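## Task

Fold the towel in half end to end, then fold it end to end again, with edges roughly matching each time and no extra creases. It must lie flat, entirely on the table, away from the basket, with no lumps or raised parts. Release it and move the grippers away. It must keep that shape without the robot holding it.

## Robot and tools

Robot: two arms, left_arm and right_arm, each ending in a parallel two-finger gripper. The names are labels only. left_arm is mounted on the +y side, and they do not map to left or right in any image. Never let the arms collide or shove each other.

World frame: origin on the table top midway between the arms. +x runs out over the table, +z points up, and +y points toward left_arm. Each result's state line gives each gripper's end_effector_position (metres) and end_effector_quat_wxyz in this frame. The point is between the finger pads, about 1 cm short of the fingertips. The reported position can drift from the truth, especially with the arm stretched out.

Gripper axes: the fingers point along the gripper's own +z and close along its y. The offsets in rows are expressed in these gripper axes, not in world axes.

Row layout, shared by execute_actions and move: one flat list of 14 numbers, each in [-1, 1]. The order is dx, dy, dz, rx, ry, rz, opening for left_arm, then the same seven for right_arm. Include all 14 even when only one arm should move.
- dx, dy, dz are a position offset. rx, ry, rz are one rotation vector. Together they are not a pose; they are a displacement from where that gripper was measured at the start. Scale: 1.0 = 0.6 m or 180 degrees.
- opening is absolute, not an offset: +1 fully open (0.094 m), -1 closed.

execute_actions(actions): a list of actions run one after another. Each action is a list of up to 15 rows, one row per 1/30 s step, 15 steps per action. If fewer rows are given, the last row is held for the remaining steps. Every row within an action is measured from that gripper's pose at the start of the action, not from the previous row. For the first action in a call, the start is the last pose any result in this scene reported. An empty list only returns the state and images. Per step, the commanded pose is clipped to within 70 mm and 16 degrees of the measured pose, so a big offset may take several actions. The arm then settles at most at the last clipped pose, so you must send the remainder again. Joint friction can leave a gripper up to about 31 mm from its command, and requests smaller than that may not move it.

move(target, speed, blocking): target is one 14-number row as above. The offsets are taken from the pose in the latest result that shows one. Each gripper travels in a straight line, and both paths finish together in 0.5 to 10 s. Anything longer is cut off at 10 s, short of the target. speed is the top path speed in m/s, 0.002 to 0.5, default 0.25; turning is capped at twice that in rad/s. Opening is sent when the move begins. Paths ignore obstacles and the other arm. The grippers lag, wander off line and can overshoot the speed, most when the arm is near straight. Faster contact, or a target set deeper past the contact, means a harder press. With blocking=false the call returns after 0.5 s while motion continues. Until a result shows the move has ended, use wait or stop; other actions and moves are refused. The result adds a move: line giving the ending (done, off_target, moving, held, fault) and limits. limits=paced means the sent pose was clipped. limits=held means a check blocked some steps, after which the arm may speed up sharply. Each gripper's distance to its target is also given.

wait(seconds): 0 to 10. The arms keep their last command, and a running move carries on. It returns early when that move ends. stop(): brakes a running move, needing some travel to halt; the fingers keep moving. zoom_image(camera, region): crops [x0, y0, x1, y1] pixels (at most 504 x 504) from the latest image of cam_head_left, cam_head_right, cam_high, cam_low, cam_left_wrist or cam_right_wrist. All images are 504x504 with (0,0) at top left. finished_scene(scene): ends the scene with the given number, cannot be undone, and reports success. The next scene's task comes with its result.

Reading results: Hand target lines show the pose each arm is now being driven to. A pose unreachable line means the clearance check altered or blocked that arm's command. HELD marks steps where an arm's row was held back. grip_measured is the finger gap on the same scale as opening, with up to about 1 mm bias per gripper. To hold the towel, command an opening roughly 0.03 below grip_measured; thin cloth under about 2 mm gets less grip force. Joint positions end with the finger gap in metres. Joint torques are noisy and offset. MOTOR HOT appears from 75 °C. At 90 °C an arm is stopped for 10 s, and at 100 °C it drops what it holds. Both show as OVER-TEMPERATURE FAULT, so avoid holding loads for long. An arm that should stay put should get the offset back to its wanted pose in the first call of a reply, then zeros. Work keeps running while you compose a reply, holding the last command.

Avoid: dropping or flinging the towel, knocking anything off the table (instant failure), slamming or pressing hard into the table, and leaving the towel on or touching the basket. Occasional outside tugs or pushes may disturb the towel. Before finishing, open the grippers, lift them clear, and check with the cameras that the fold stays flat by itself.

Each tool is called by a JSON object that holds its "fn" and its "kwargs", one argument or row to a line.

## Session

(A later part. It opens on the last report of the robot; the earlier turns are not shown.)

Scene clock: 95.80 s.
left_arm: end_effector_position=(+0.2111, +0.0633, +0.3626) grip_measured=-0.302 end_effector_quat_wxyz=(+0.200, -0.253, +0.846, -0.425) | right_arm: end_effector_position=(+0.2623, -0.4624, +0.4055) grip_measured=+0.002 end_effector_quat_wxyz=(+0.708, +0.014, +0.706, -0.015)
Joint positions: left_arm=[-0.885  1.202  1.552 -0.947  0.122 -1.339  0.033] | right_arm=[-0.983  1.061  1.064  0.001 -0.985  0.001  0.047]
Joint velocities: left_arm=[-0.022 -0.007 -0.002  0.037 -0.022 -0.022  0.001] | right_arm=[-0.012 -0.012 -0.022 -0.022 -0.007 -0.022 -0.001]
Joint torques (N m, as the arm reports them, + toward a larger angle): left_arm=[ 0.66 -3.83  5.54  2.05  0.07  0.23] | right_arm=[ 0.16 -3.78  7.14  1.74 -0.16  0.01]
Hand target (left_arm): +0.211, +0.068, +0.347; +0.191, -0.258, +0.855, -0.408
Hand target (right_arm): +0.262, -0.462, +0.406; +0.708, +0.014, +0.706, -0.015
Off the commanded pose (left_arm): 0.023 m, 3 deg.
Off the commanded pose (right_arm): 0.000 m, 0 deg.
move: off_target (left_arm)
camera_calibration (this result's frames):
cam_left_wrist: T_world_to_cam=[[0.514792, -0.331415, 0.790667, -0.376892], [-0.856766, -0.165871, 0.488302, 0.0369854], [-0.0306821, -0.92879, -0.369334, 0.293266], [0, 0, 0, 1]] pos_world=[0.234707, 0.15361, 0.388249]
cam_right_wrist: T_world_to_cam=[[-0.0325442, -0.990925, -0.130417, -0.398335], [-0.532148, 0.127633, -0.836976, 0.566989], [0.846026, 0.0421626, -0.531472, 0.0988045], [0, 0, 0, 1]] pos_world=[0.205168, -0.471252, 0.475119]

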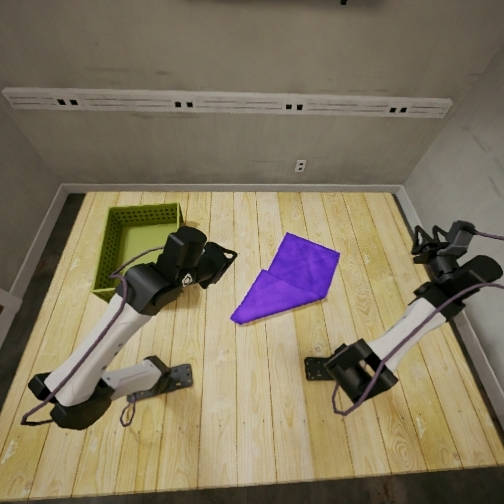

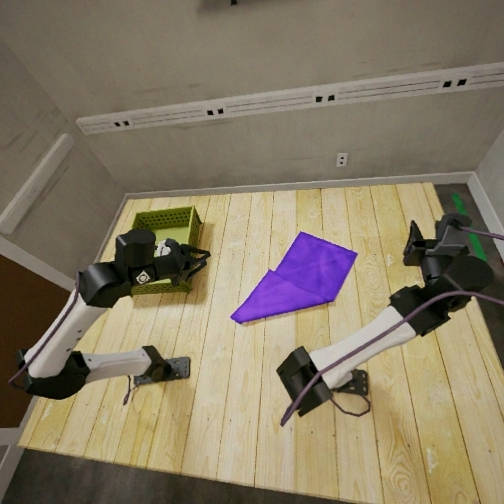

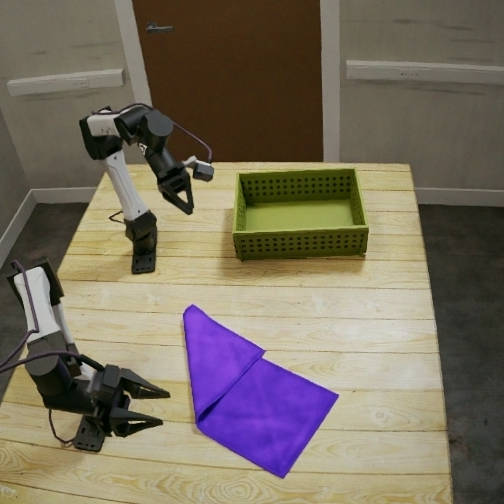

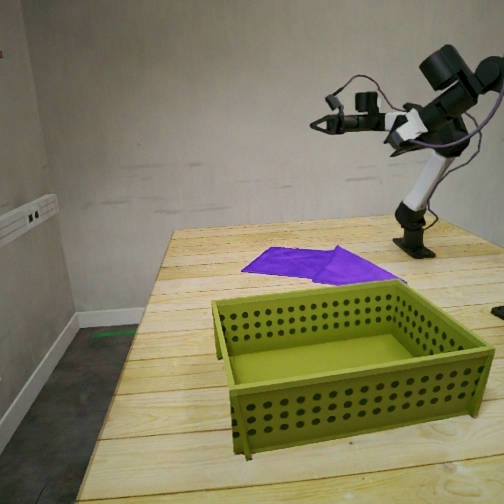

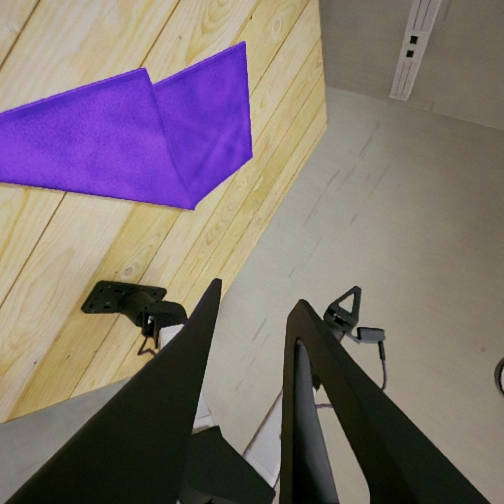

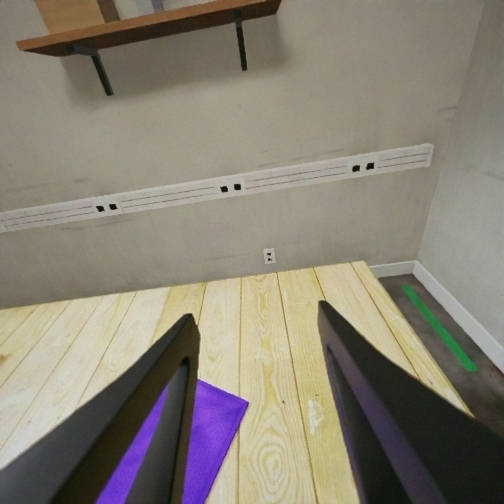

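{"fn": "move", "kwargs": {
  "target": [0,0,0,0,0,0,-0.3,0.525,0.362,0.09,-0.431,0.557,0.033,-0.15]
}}

Scene clock: 123.97 s.
left_arm: end_effector_position=(+0.2110, +0.0633, +0.3625) grip_measured=-0.302 end_effector_quat_wxyz=(+0.200, -0.253, +0.846, -0.425) | right_arm: end_effector_position=(+0.3240, -0.2491, +0.0900) grip_measured=-0.148 end_effector_quat_wxyz=(-0.003, -0.298, +0.891, +0.342)
Joint positions: left_arm=[-0.885  1.202  1.552 -0.947  0.123 -1.339  0.033] | right_arm=[-0.16   2.16   1.747 -1.562 -0.587 -0.971  0.04 ]
Joint velocities: left_arm=[-0.002  0.022  0.022 -0.022 -0.051  0.037 -0.001] | right_arm=[-0.012 -0.002 -0.012 -0.022  0.037  0.037 -0.   ]
Joint torques (N m, as the arm reports them, + toward a larger angle): left_arm=[-0.41 -3.76  7.74  2.29  0.03  0.09] | right_arm=[  0.89 -11.87   7.23  -0.53  -0.41   0.04]
Hand target (left_arm): +0.211, +0.063, +0.363; +0.200, -0.253, +0.846, -0.425
Hand target (right_arm): +0.328, -0.248, +0.090; -0.006, -0.300, +0.892, +0.338
Off the commanded pose (left_arm): 0.000 m, 0 deg.
Off the commanded pose (right_arm): 0.002 m, 23 deg; orientation clipped at the last step of the last action.
joint sent to its limit (right arm) — the command would take joint 4 (wrist pitch) past its lower limit, so that joint was sent only as far as its limit.
move: off_target (right_arm); limits=paced
camera_calibration (this result's frames):
cam_left_wrist: T_world_to_cam=[[0.51477, -0.331916, 0.79047, -0.376686], [-0.856759, -0.165559, 0.488421, 0.03688], [-0.0312448, -0.928667, -0.369597, 0.293432], [0, 0, 0, 1]] pos_world=[0.234672, 0.153578, 0.388198]
cam_right_wrist: T_world_to_cam=[[0.41338, -0.649115, -0.638566, -0.239644], [-0.631552, -0.709583, 0.312466, 0.0287187], [-0.655942, 0.27412, -0.703277, 0.429865], [0, 0, 0, 1]] pos_world=[0.399168, -0.253013, 0.140312]

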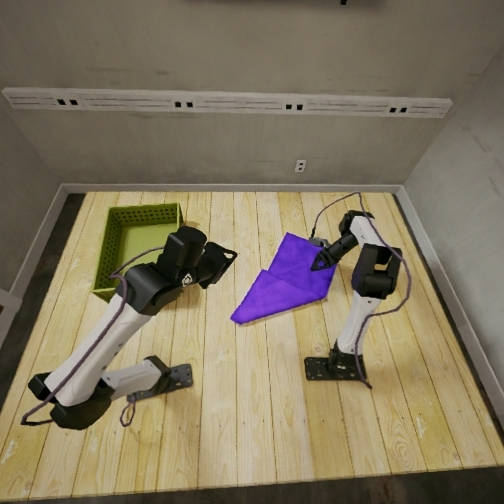

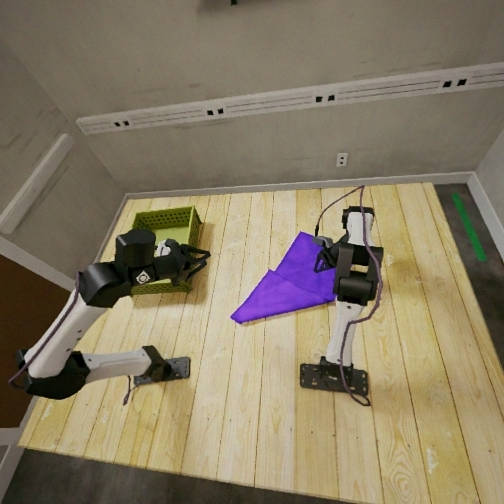

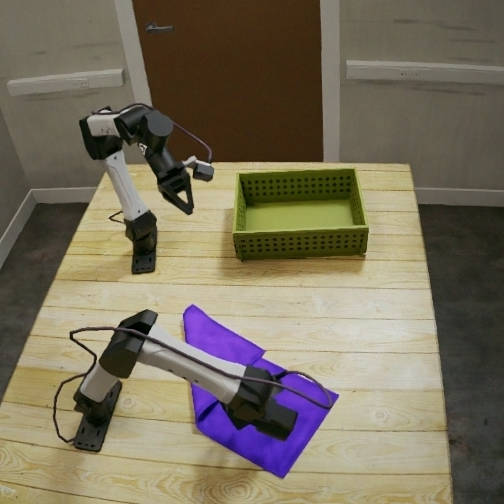

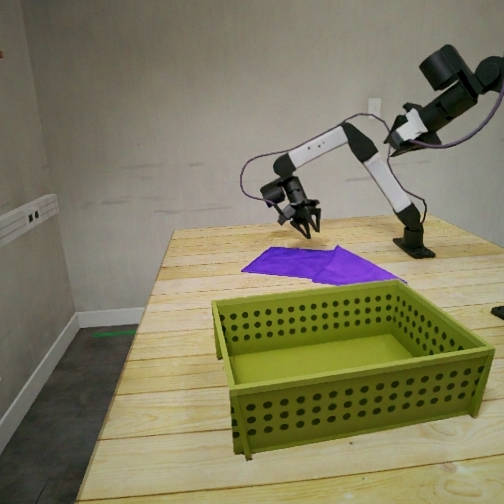

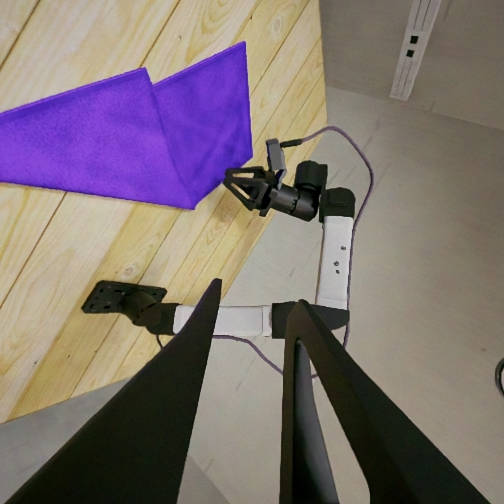

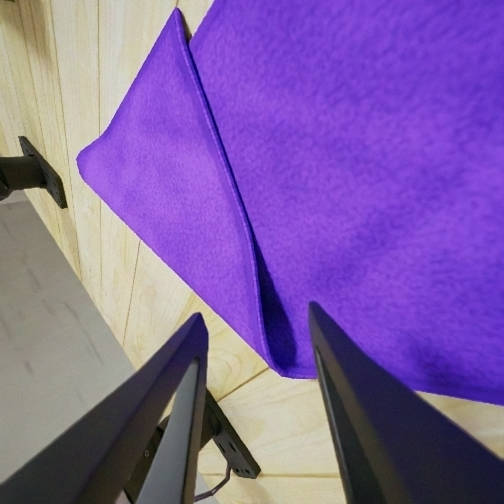

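{"fn": "move", "kwargs": {
  "target": [0,0,0,0,0,0,-0.3,0.125,-0.05,0.045,0,0,0,-0.15],
  "speed": 0.1
}}

Scene clock: 128.30 s.
left_arm: end_effector_position=(+0.2110, +0.0633, +0.3625) grip_measured=-0.302 end_effector_quat_wxyz=(+0.200, -0.253, +0.846, -0.425) | right_arm: end_effector_position=(+0.2752, -0.2885, +0.0339) grip_measured=-0.148 end_effector_quat_wxyz=(-0.011, -0.294, +0.890, +0.349)
Joint positions: left_arm=[-0.885  1.202  1.552 -0.947  0.123 -1.339  0.033] | right_arm=[-0.299  2.132  1.447 -1.391 -0.528 -1.119  0.04 ]
Joint velocities: left_arm=[ 0.017 -0.002 -0.007  0.022 -0.037 -0.007  0.   ] | right_arm=[-0.002 -0.012  0.002  0.022 -0.022 -0.022 -0.001]
Joint torques (N m, as the arm reports them, + toward a larger angle): left_arm=[-0.4  -3.76  7.74  2.28  0.03  0.09] | right_arm=[ -0.53 -14.73   3.13  -0.51  -0.34  -0.11]
Hand target (left_arm): +0.211, +0.063, +0.362; +0.200, -0.253, +0.846, -0.425
Hand target (right_arm): +0.273, -0.291, +0.036; -0.003, -0.298, +0.891, +0.341
Off the commanded pose (left_arm): 0.000 m, 0 deg.
Off the commanded pose (right_arm): 0.004 m, 1 deg.
move: done
camera_calibration (this result's frames):
cam_left_wrist: T_world_to_cam=[[0.51477, -0.331916, 0.79047, -0.376686], [-0.856759, -0.165559, 0.488421, 0.03688], [-0.0312448, -0.928667, -0.369597, 0.293432], [0, 0, 0, 1]] pos_world=[0.234672, 0.153578, 0.388198]
cam_right_wrist: T_world_to_cam=[[0.399217, -0.644745, -0.651867, -0.275334], [-0.625519, -0.711345, 0.320492, -0.014998], [-0.670337, 0.279809, -0.687281, 0.374275], [0, 0, 0, 1]] pos_world=[0.351427, -0.292914, 0.0825577]

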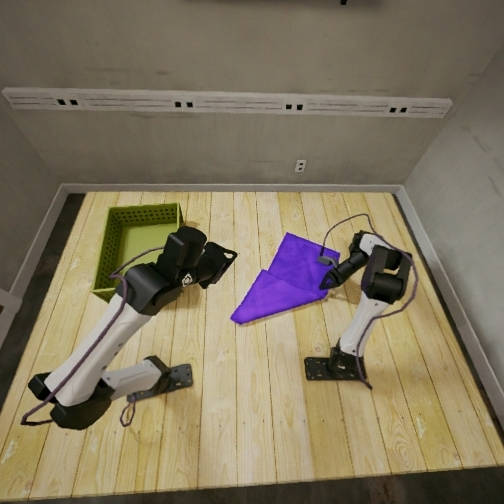

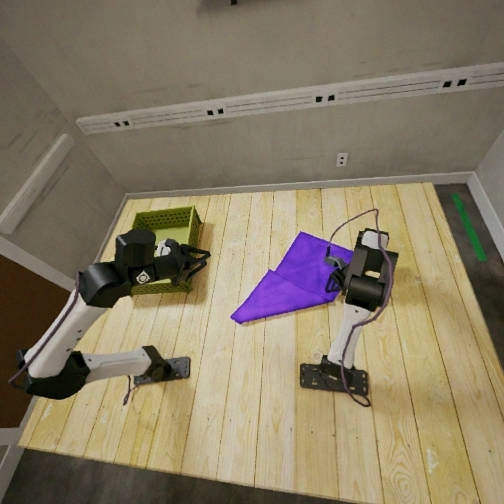

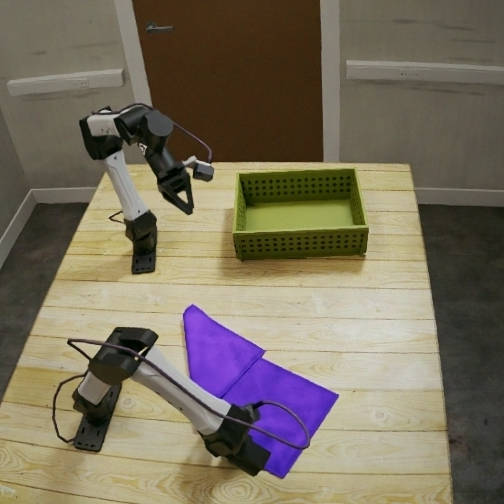

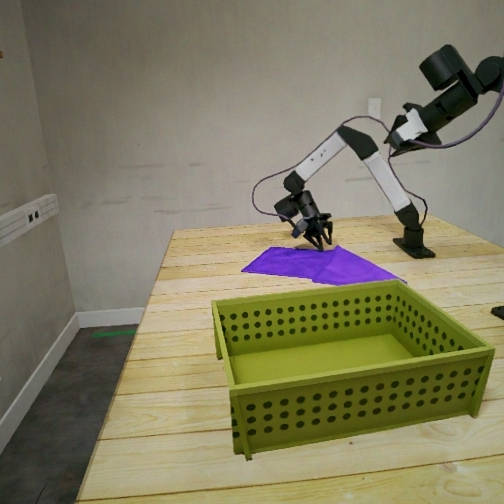

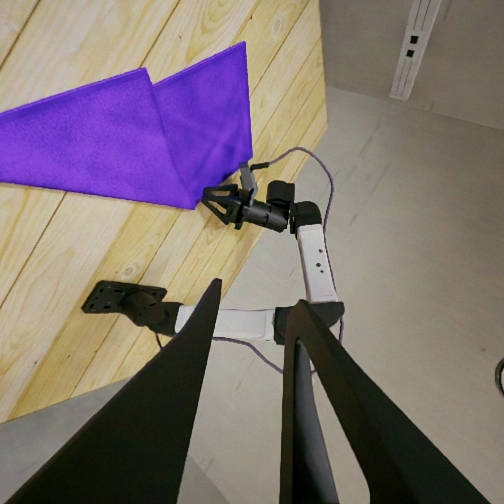

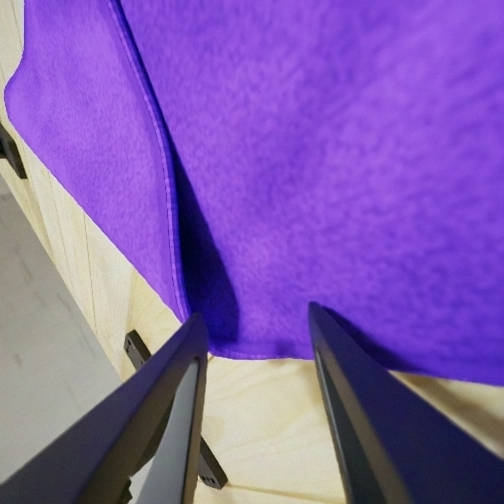

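{"fn": "move", "kwargs": {
  "target": [0,0,0,0,0,0,-0.3,0,0.09,0.075,0,0,0,-0.15],
  "speed": 0.06
}}

Scene clock: 131.03 s.
left_arm: end_effector_position=(+0.2110, +0.0633, +0.3625) grip_measured=-0.302 end_effector_quat_wxyz=(+0.200, -0.253, +0.846, -0.425) | right_arm: end_effector_position=(+0.2397, -0.2334, +0.0322) grip_measured=-0.148 end_effector_quat_wxyz=(-0.017, -0.292, +0.890, +0.350)
Joint positions: left_arm=[-0.885  1.202  1.552 -0.947  0.123 -1.339  0.033] | right_arm=[-0.166  1.958  1.18  -1.234 -0.585 -0.977  0.04 ]
Joint velocities: left_arm=[ 0.012 -0.007  0.007  0.007  0.081 -0.051 -0.001] | right_arm=[-0.007  0.012  0.012  0.022 -0.022  0.037 -0.   ]
Joint torques (N m, as the arm reports them, + toward a larger angle): left_arm=[-0.4  -3.77  7.75  2.28  0.03  0.09] | right_arm=[  0.92 -12.6    2.94  -0.37  -0.51   0.03]
Hand target (left_arm): +0.211, +0.063, +0.362; +0.200, -0.253, +0.846, -0.425
Hand target (right_arm): +0.237, -0.229, +0.034; -0.011, -0.294, +0.889, +0.350
Off the commanded pose (left_arm): 0.000 m, 0 deg.
Off the commanded pose (right_arm): 0.005 m, 1 deg.
move: done
camera_calibration (this result's frames):
cam_left_wrist: T_world_to_cam=[[0.51477, -0.331916, 0.79047, -0.376686], [-0.856759, -0.165559, 0.488421, 0.03688], [-0.0312448, -0.928667, -0.369597, 0.293432], [0, 0, 0, 1]] pos_world=[0.234672, 0.153578, 0.388198]
cam_right_wrist: T_world_to_cam=[[0.391575, -0.644545, -0.656682, -0.224642], [-0.620981, -0.711754, 0.328313, 0.00114943], [-0.679008, 0.279227, -0.678955, 0.335576], [0, 0, 0, 1]] pos_world=[0.316536, -0.237676, 0.0799451]

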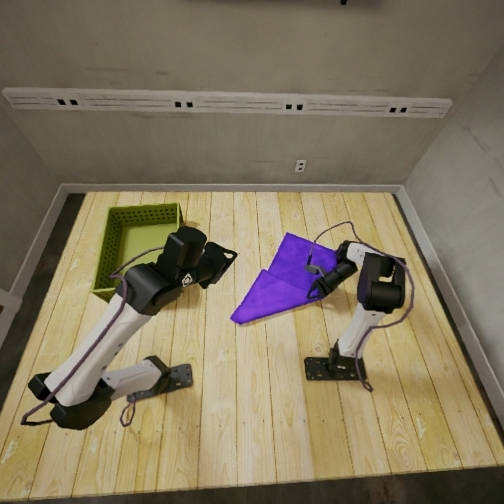

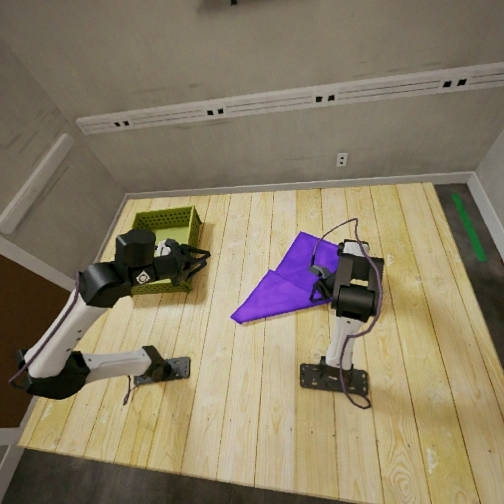

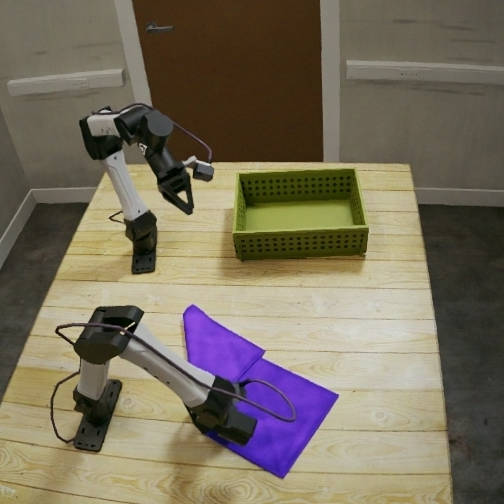

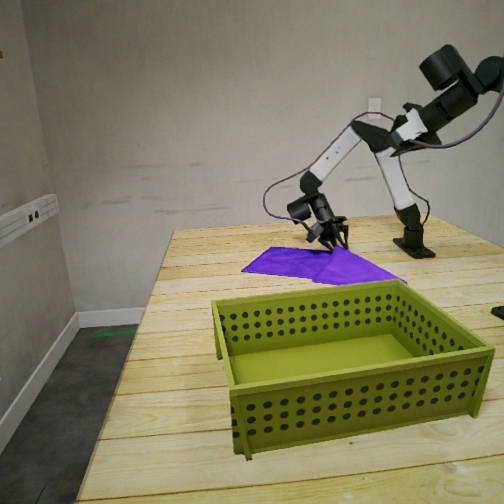

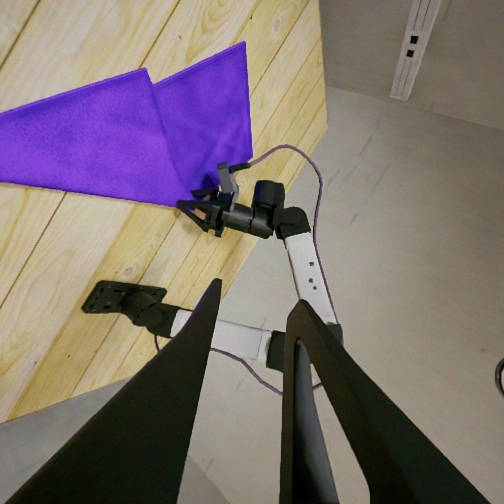

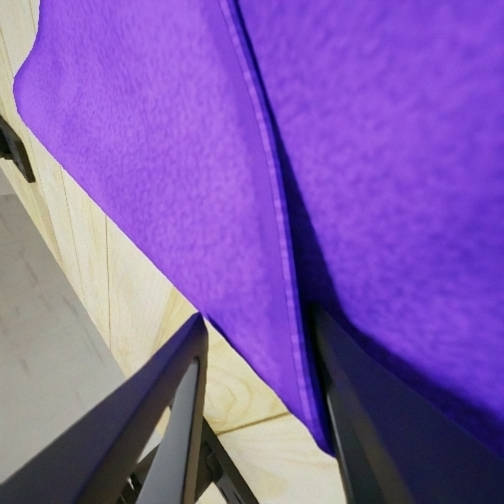

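{"fn": "move", "kwargs": {
  "target": [0,0,0,0,0,0,-0.3,-0.05,0.055,0.06,0,0,0,-0.15],
  "speed": 0.06
}}

{"fn": "move", "kwargs": {
  "target": [0,0,0,0,0,0,-0.3,0,0,0,0,0,0,-1]
}}

Scene clock: 133.90 s.
left_arm: end_effector_position=(+0.2110, +0.0633, +0.3625) grip_measured=-0.302 end_effector_quat_wxyz=(+0.200, -0.253, +0.846, -0.425) | right_arm: end_effector_position=(+0.2407, -0.1796, +0.0310) grip_measured=-0.148 end_effector_quat_wxyz=(-0.026, -0.288, +0.890, +0.352)
Joint positions: left_arm=[-0.885  1.202  1.552 -0.947  0.123 -1.339  0.033] | right_arm=[ 0.013  1.925  1.136 -1.124 -0.65  -0.772  0.04 ]
Joint velocities: left_arm=[-0.012  0.002 -0.002  0.007 -0.081 -0.007  0.   ] | right_arm=[-0.002  0.022 -0.007  0.022 -0.037  0.007 -0.   ]
Joint torques (N m, as the arm reports them, + toward a larger angle): left_arm=[-0.41 -3.77  7.76  2.28  0.03  0.09] | right_arm=[  0.93 -12.17   3.    -0.03  -0.54   0.02]
Hand target (left_arm): +0.211, +0.063, +0.362; +0.200, -0.253, +0.846, -0.425
Hand target (right_arm): +0.239, -0.176, +0.031; -0.017, -0.292, +0.889, +0.352
Off the commanded pose (left_arm): 0.000 m, 0 deg.
Off the commanded pose (right_arm): 0.004 m, 1 deg.
move: done
camera_calibration (this result's frames):
cam_left_wrist: T_world_to_cam=[[0.51477, -0.331916, 0.79047, -0.376686], [-0.856759, -0.165559, 0.488421, 0.03688], [-0.0312448, -0.928667, -0.369597, 0.293432], [0, 0, 0, 1]] pos_world=[0.234672, 0.153578, 0.388198]
cam_right_wrist: T_world_to_cam=[[0.377807, -0.646144, -0.663144, -0.187964], [-0.614603, -0.71069, 0.342319, 0.0387118], [-0.692477, 0.27824, -0.665626, 0.323026], [0, 0, 0, 1]] pos_world=[0.318494, -0.183818, 0.0771155]

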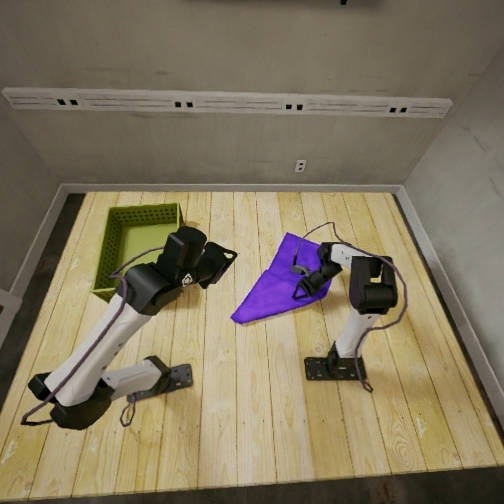

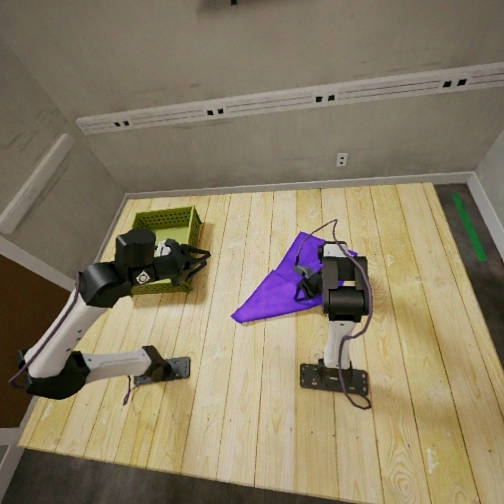

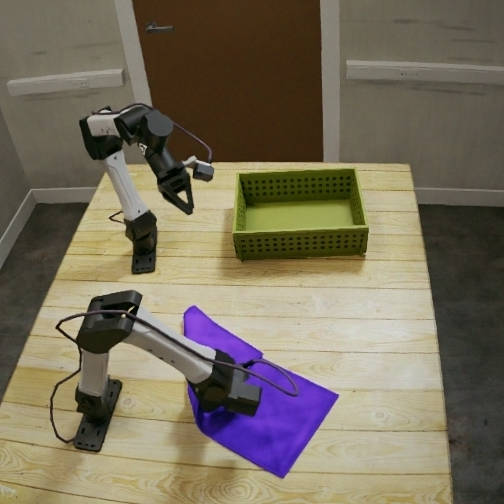

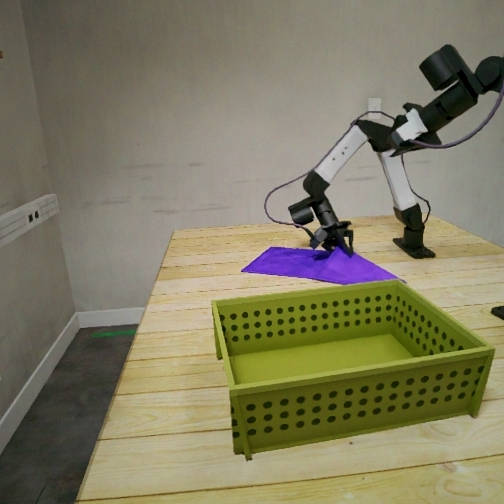

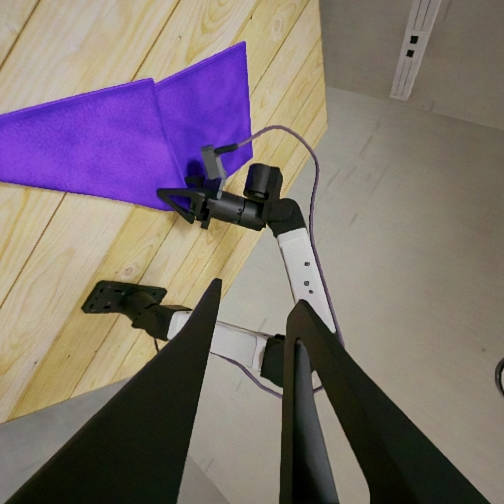

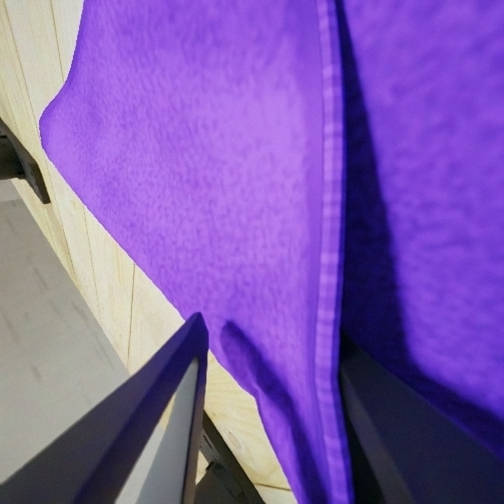

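Scene clock: 134.40 s.
left_arm: end_effector_position=(+0.2110, +0.0633, +0.3625) grip_measured=-0.302 end_effector_quat_wxyz=(+0.200, -0.253, +0.846, -0.425) | right_arm: end_effector_position=(+0.2408, -0.1795, +0.0310) grip_measured=-0.944 end_effector_quat_wxyz=(-0.026, -0.288, +0.890, +0.353)
Joint positions: left_arm=[-0.885  1.202  1.552 -0.947  0.123 -1.339  0.033] | right_arm=[ 0.013  1.925  1.136 -1.124 -0.65  -0.772  0.003]
Joint velocities: left_arm=[-0.002 -0.002 -0.007  0.007 -0.022  0.007 -0.   ] | right_arm=[-0.007  0.007 -0.002 -0.022  0.037 -0.037 -0.   ]
Joint torques (N m, as the arm reports them, + toward a larger angle): left_arm=[-0.4  -3.77  7.74  2.29  0.04  0.09] | right_arm=[  0.19 -10.18   4.68  -0.29  -0.47  -0.03]
Hand target (left_arm): +0.211, +0.063, +0.362; +0.200, -0.253, +0.846, -0.425
Hand target (right_arm): +0.241, -0.180, +0.031; -0.026, -0.288, +0.890, +0.353
Off the commanded pose (left_arm): 0.000 m, 0 deg.
Off the commanded pose (right_arm): 0.000 m, 0 deg.
move: done
camera_calibration (this result's frames):
cam_left_wrist: T_world_to_cam=[[0.51477, -0.331916, 0.79047, -0.376686], [-0.856759, -0.165559, 0.488421, 0.03688], [-0.0312448, -0.928667, -0.369597, 0.293432], [0, 0, 0, 1]] pos_world=[0.234672, 0.153578, 0.388198]
cam_right_wrist: T_world_to_cam=[[0.377731, -0.645954, -0.663372, -0.187851], [-0.614698, -0.710735, 0.342057, 0.0387679], [-0.692435, 0.278568, -0.665533, 0.323092], [0, 0, 0, 1]] pos_world=[0.318508, -0.183793, 0.0771522]

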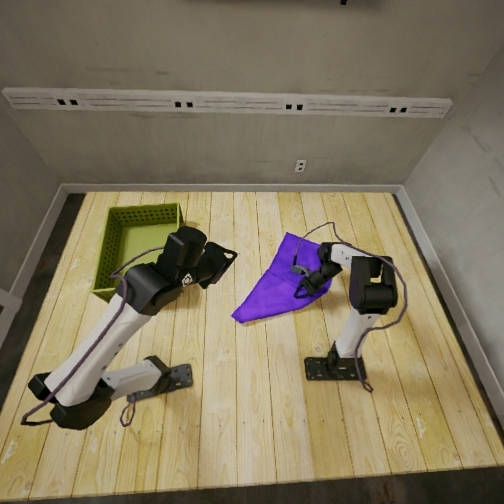

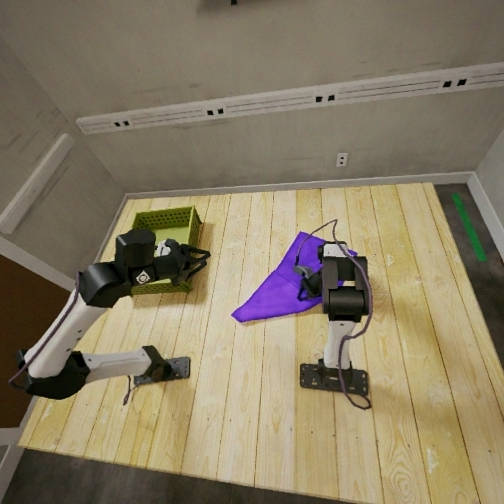

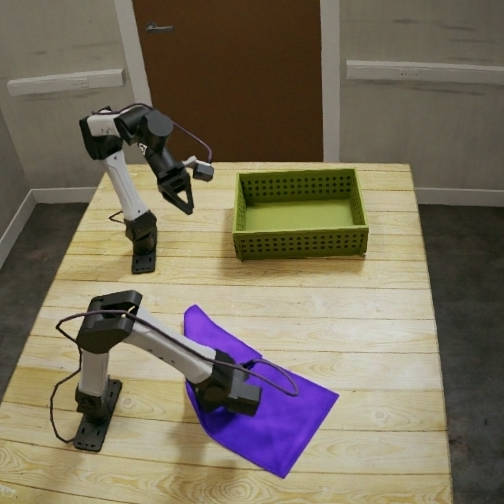

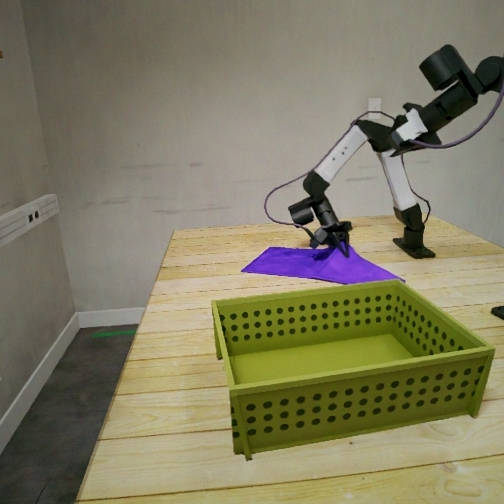

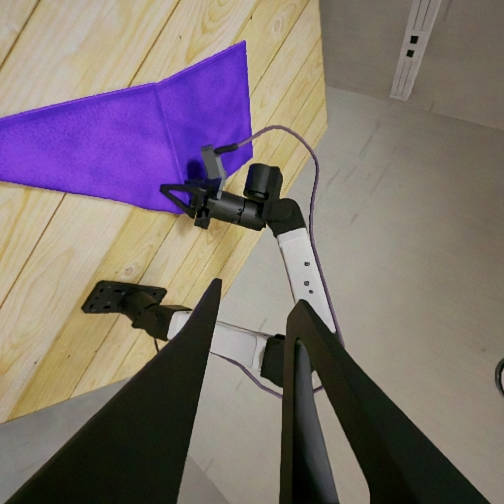

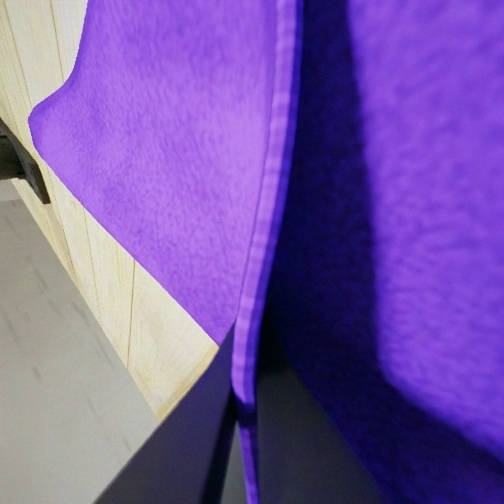

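{"fn": "move", "kwargs": {
  "target": [0,0,0,0,0,0,-0.3,0.1,0.114,-0.13,0,0,0,-1],
  "speed": 0.12
}}

Scene clock: 137.43 s.
left_arm: end_effector_position=(+0.2110, +0.0633, +0.3625) grip_measured=-0.302 end_effector_quat_wxyz=(+0.200, -0.253, +0.846, -0.425) | right_arm: end_effector_position=(+0.1808, -0.2167, +0.1192) grip_measured=-0.944 end_effector_quat_wxyz=(-0.027, -0.289, +0.889, +0.353)
Joint positions: left_arm=[-0.885  1.202  1.552 -0.947  0.123 -1.339  0.033] | right_arm=[-0.145  1.627  1.136 -1.531 -0.588 -0.954  0.003]
Joint velocities: left_arm=[ 0.007 -0.012  0.007  0.022  0.022 -0.037 -0.001] | right_arm=[ 0.012 -0.002  0.002 -0.051  0.007 -0.022  0.   ]
Joint torques (N m, as the arm reports them, + toward a larger angle): left_arm=[-0.41 -3.77  7.73  2.29  0.04  0.09] | right_arm=[-0.7  -9.48  5.02 -0.7  -0.4  -0.08]
Hand target (left_arm): +0.211, +0.063, +0.362; +0.200, -0.253, +0.846, -0.425
Hand target (right_arm): +0.177, -0.219, +0.124; -0.026, -0.288, +0.890, +0.351
Off the commanded pose (left_arm): 0.000 m, 0 deg.
Off the commanded pose (right_arm): 0.007 m, 0 deg.
move: done
camera_calibration (this result's frames):
cam_left_wrist: T_world_to_cam=[[0.51477, -0.331916, 0.79047, -0.376686], [-0.856759, -0.165559, 0.488421, 0.03688], [-0.0312448, -0.928667, -0.369597, 0.293432], [0, 0, 0, 1]] pos_world=[0.234672, 0.153578, 0.388198]
cam_right_wrist: T_world_to_cam=[[0.377635, -0.644516, -0.664823, -0.130191], [-0.611556, -0.712714, 0.343566, -0.0558498], [-0.695263, 0.276834, -0.663304, 0.35053], [0, 0, 0, 1]] pos_world=[0.25872, -0.220754, 0.165142]

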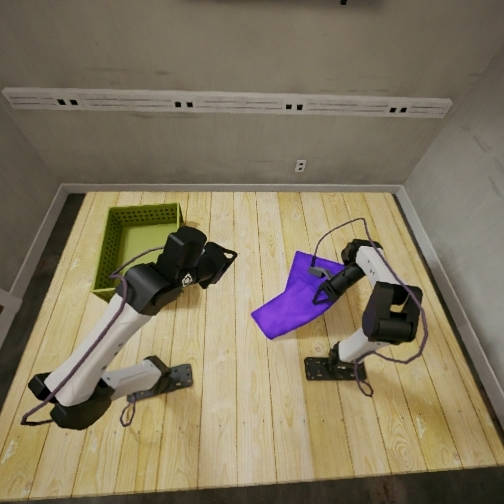

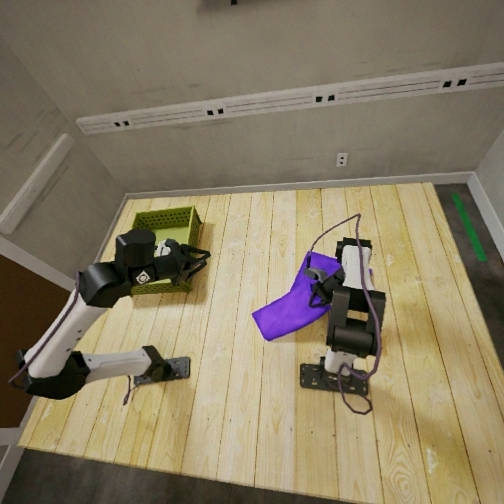

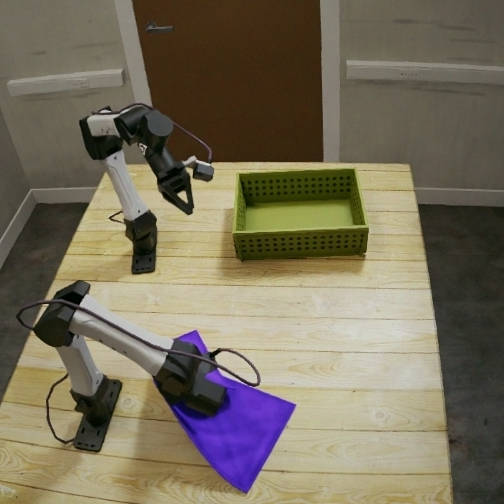

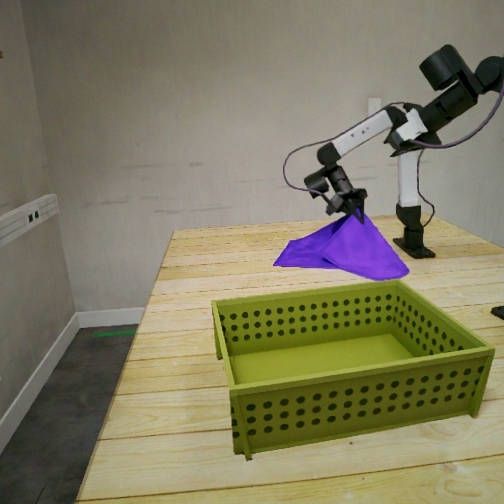

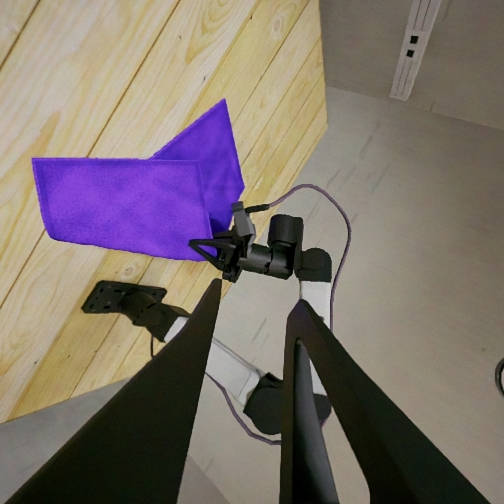

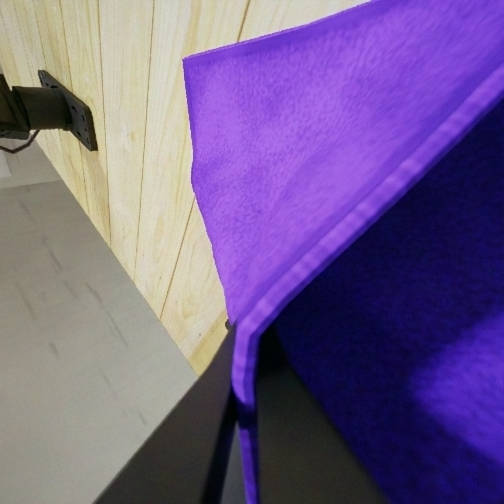

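{"fn": "move", "kwargs": {
  "target": [0,0,0,0,0,0,-0.3,-0.1,0.12,-0.21,0,0,0,-1],
  "speed": 0.15
}}

Scene clock: 140.87 s.
left_arm: end_effector_position=(+0.2110, +0.0633, +0.3625) grip_measured=-0.302 end_effector_quat_wxyz=(+0.200, -0.253, +0.846, -0.425) | right_arm: end_effector_position=(+0.2291, -0.2202, +0.2591) grip_measured=-0.944 end_effector_quat_wxyz=(+0.191, -0.217, +0.923, +0.254)
Joint positions: left_arm=[-0.885  1.202  1.552 -0.947  0.123 -1.339  0.033] | right_arm=[-0.145  1.359  1.516 -1.56  -0.627 -0.594  0.003]
Joint velocities: left_arm=[-0.012  0.007  0.007 -0.037  0.007 -0.051 -0.   ] | right_arm=[-0.002 -0.017 -0.007  0.022 -0.022  0.066 -0.   ]
Joint torques (N m, as the arm reports them, + toward a larger angle): left_arm=[-0.41 -3.77  7.75  2.29  0.03  0.09] | right_arm=[-0.1  -6.91  7.19  0.57 -0.58  0.04]
Hand target (left_arm): +0.211, +0.063, +0.362; +0.200, -0.253, +0.846, -0.425
Hand target (right_arm): +0.227, -0.218, +0.269; +0.203, -0.215, +0.920, +0.256
Off the commanded pose (left_arm): 0.000 m, 0 deg.
Off the commanded pose (right_arm): 0.010 m, 29 deg; orientation clipped at the last step of the last action.
joint sent to its limit (right arm) — the command would take joint 4 (wrist pitch) past its lower limit, so that joint was sent only as far as its limit.
move: off_target (right_arm); limits=paced
camera_calibration (this result's frames):
cam_left_wrist: T_world_to_cam=[[0.51477, -0.331916, 0.79047, -0.376686], [-0.856759, -0.165559, 0.488421, 0.03688], [-0.0312448, -0.928667, -0.369597, 0.293432], [0, 0, 0, 1]] pos_world=[0.234672, 0.153578, 0.388198]
cam_right_wrist: T_world_to_cam=[[0.383813, -0.806561, -0.449607, -0.150617], [-0.88025, -0.466694, 0.0857766, 0.10562], [-0.279013, 0.362844, -0.889098, 0.459904], [0, 0, 0, 1]] pos_world=[0.2791, -0.239063, 0.332122]

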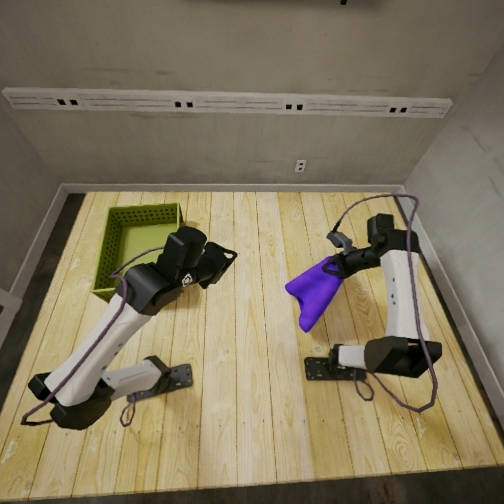

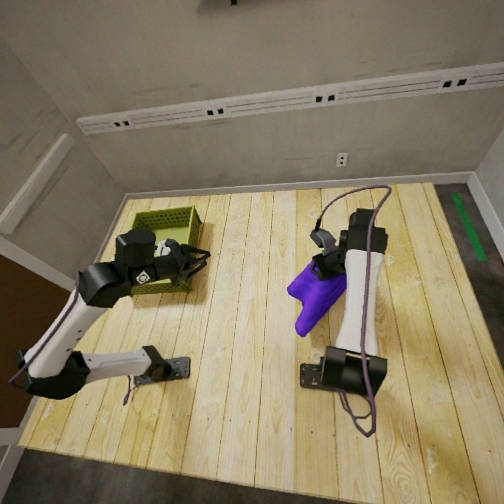

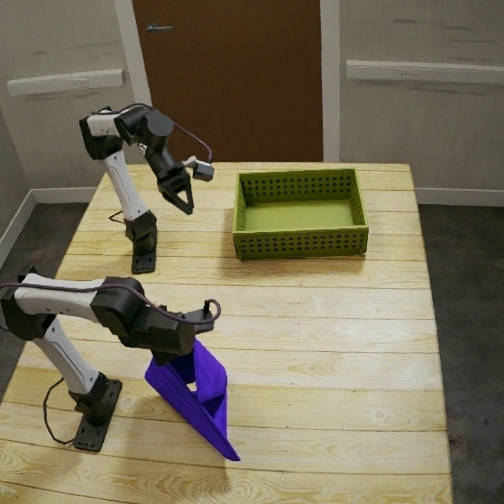

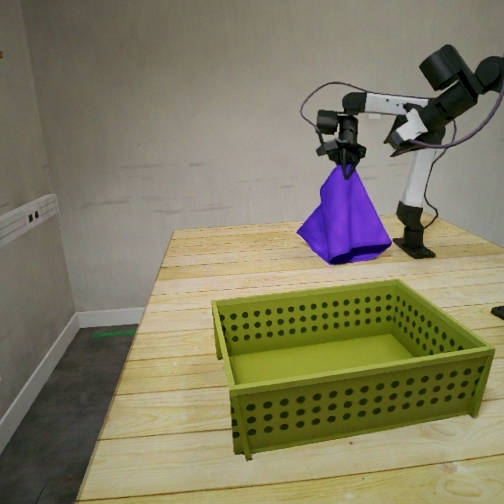

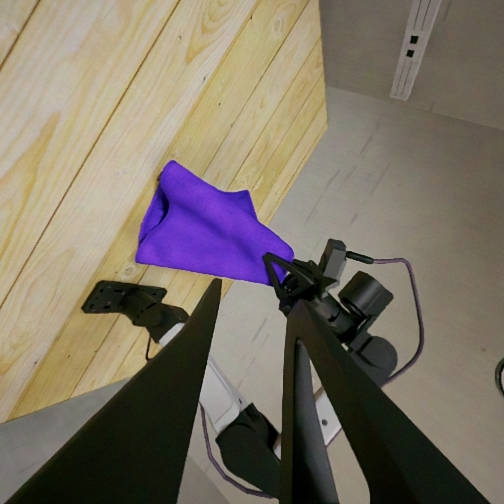

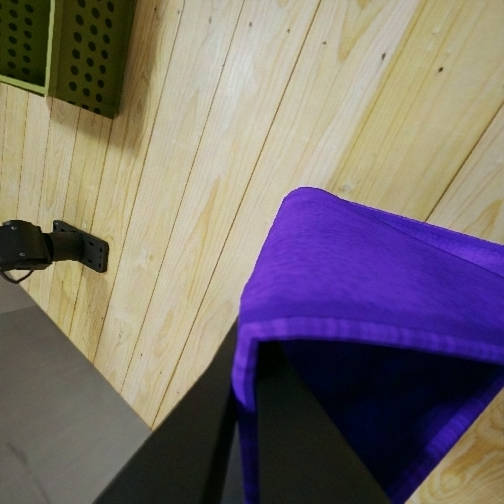

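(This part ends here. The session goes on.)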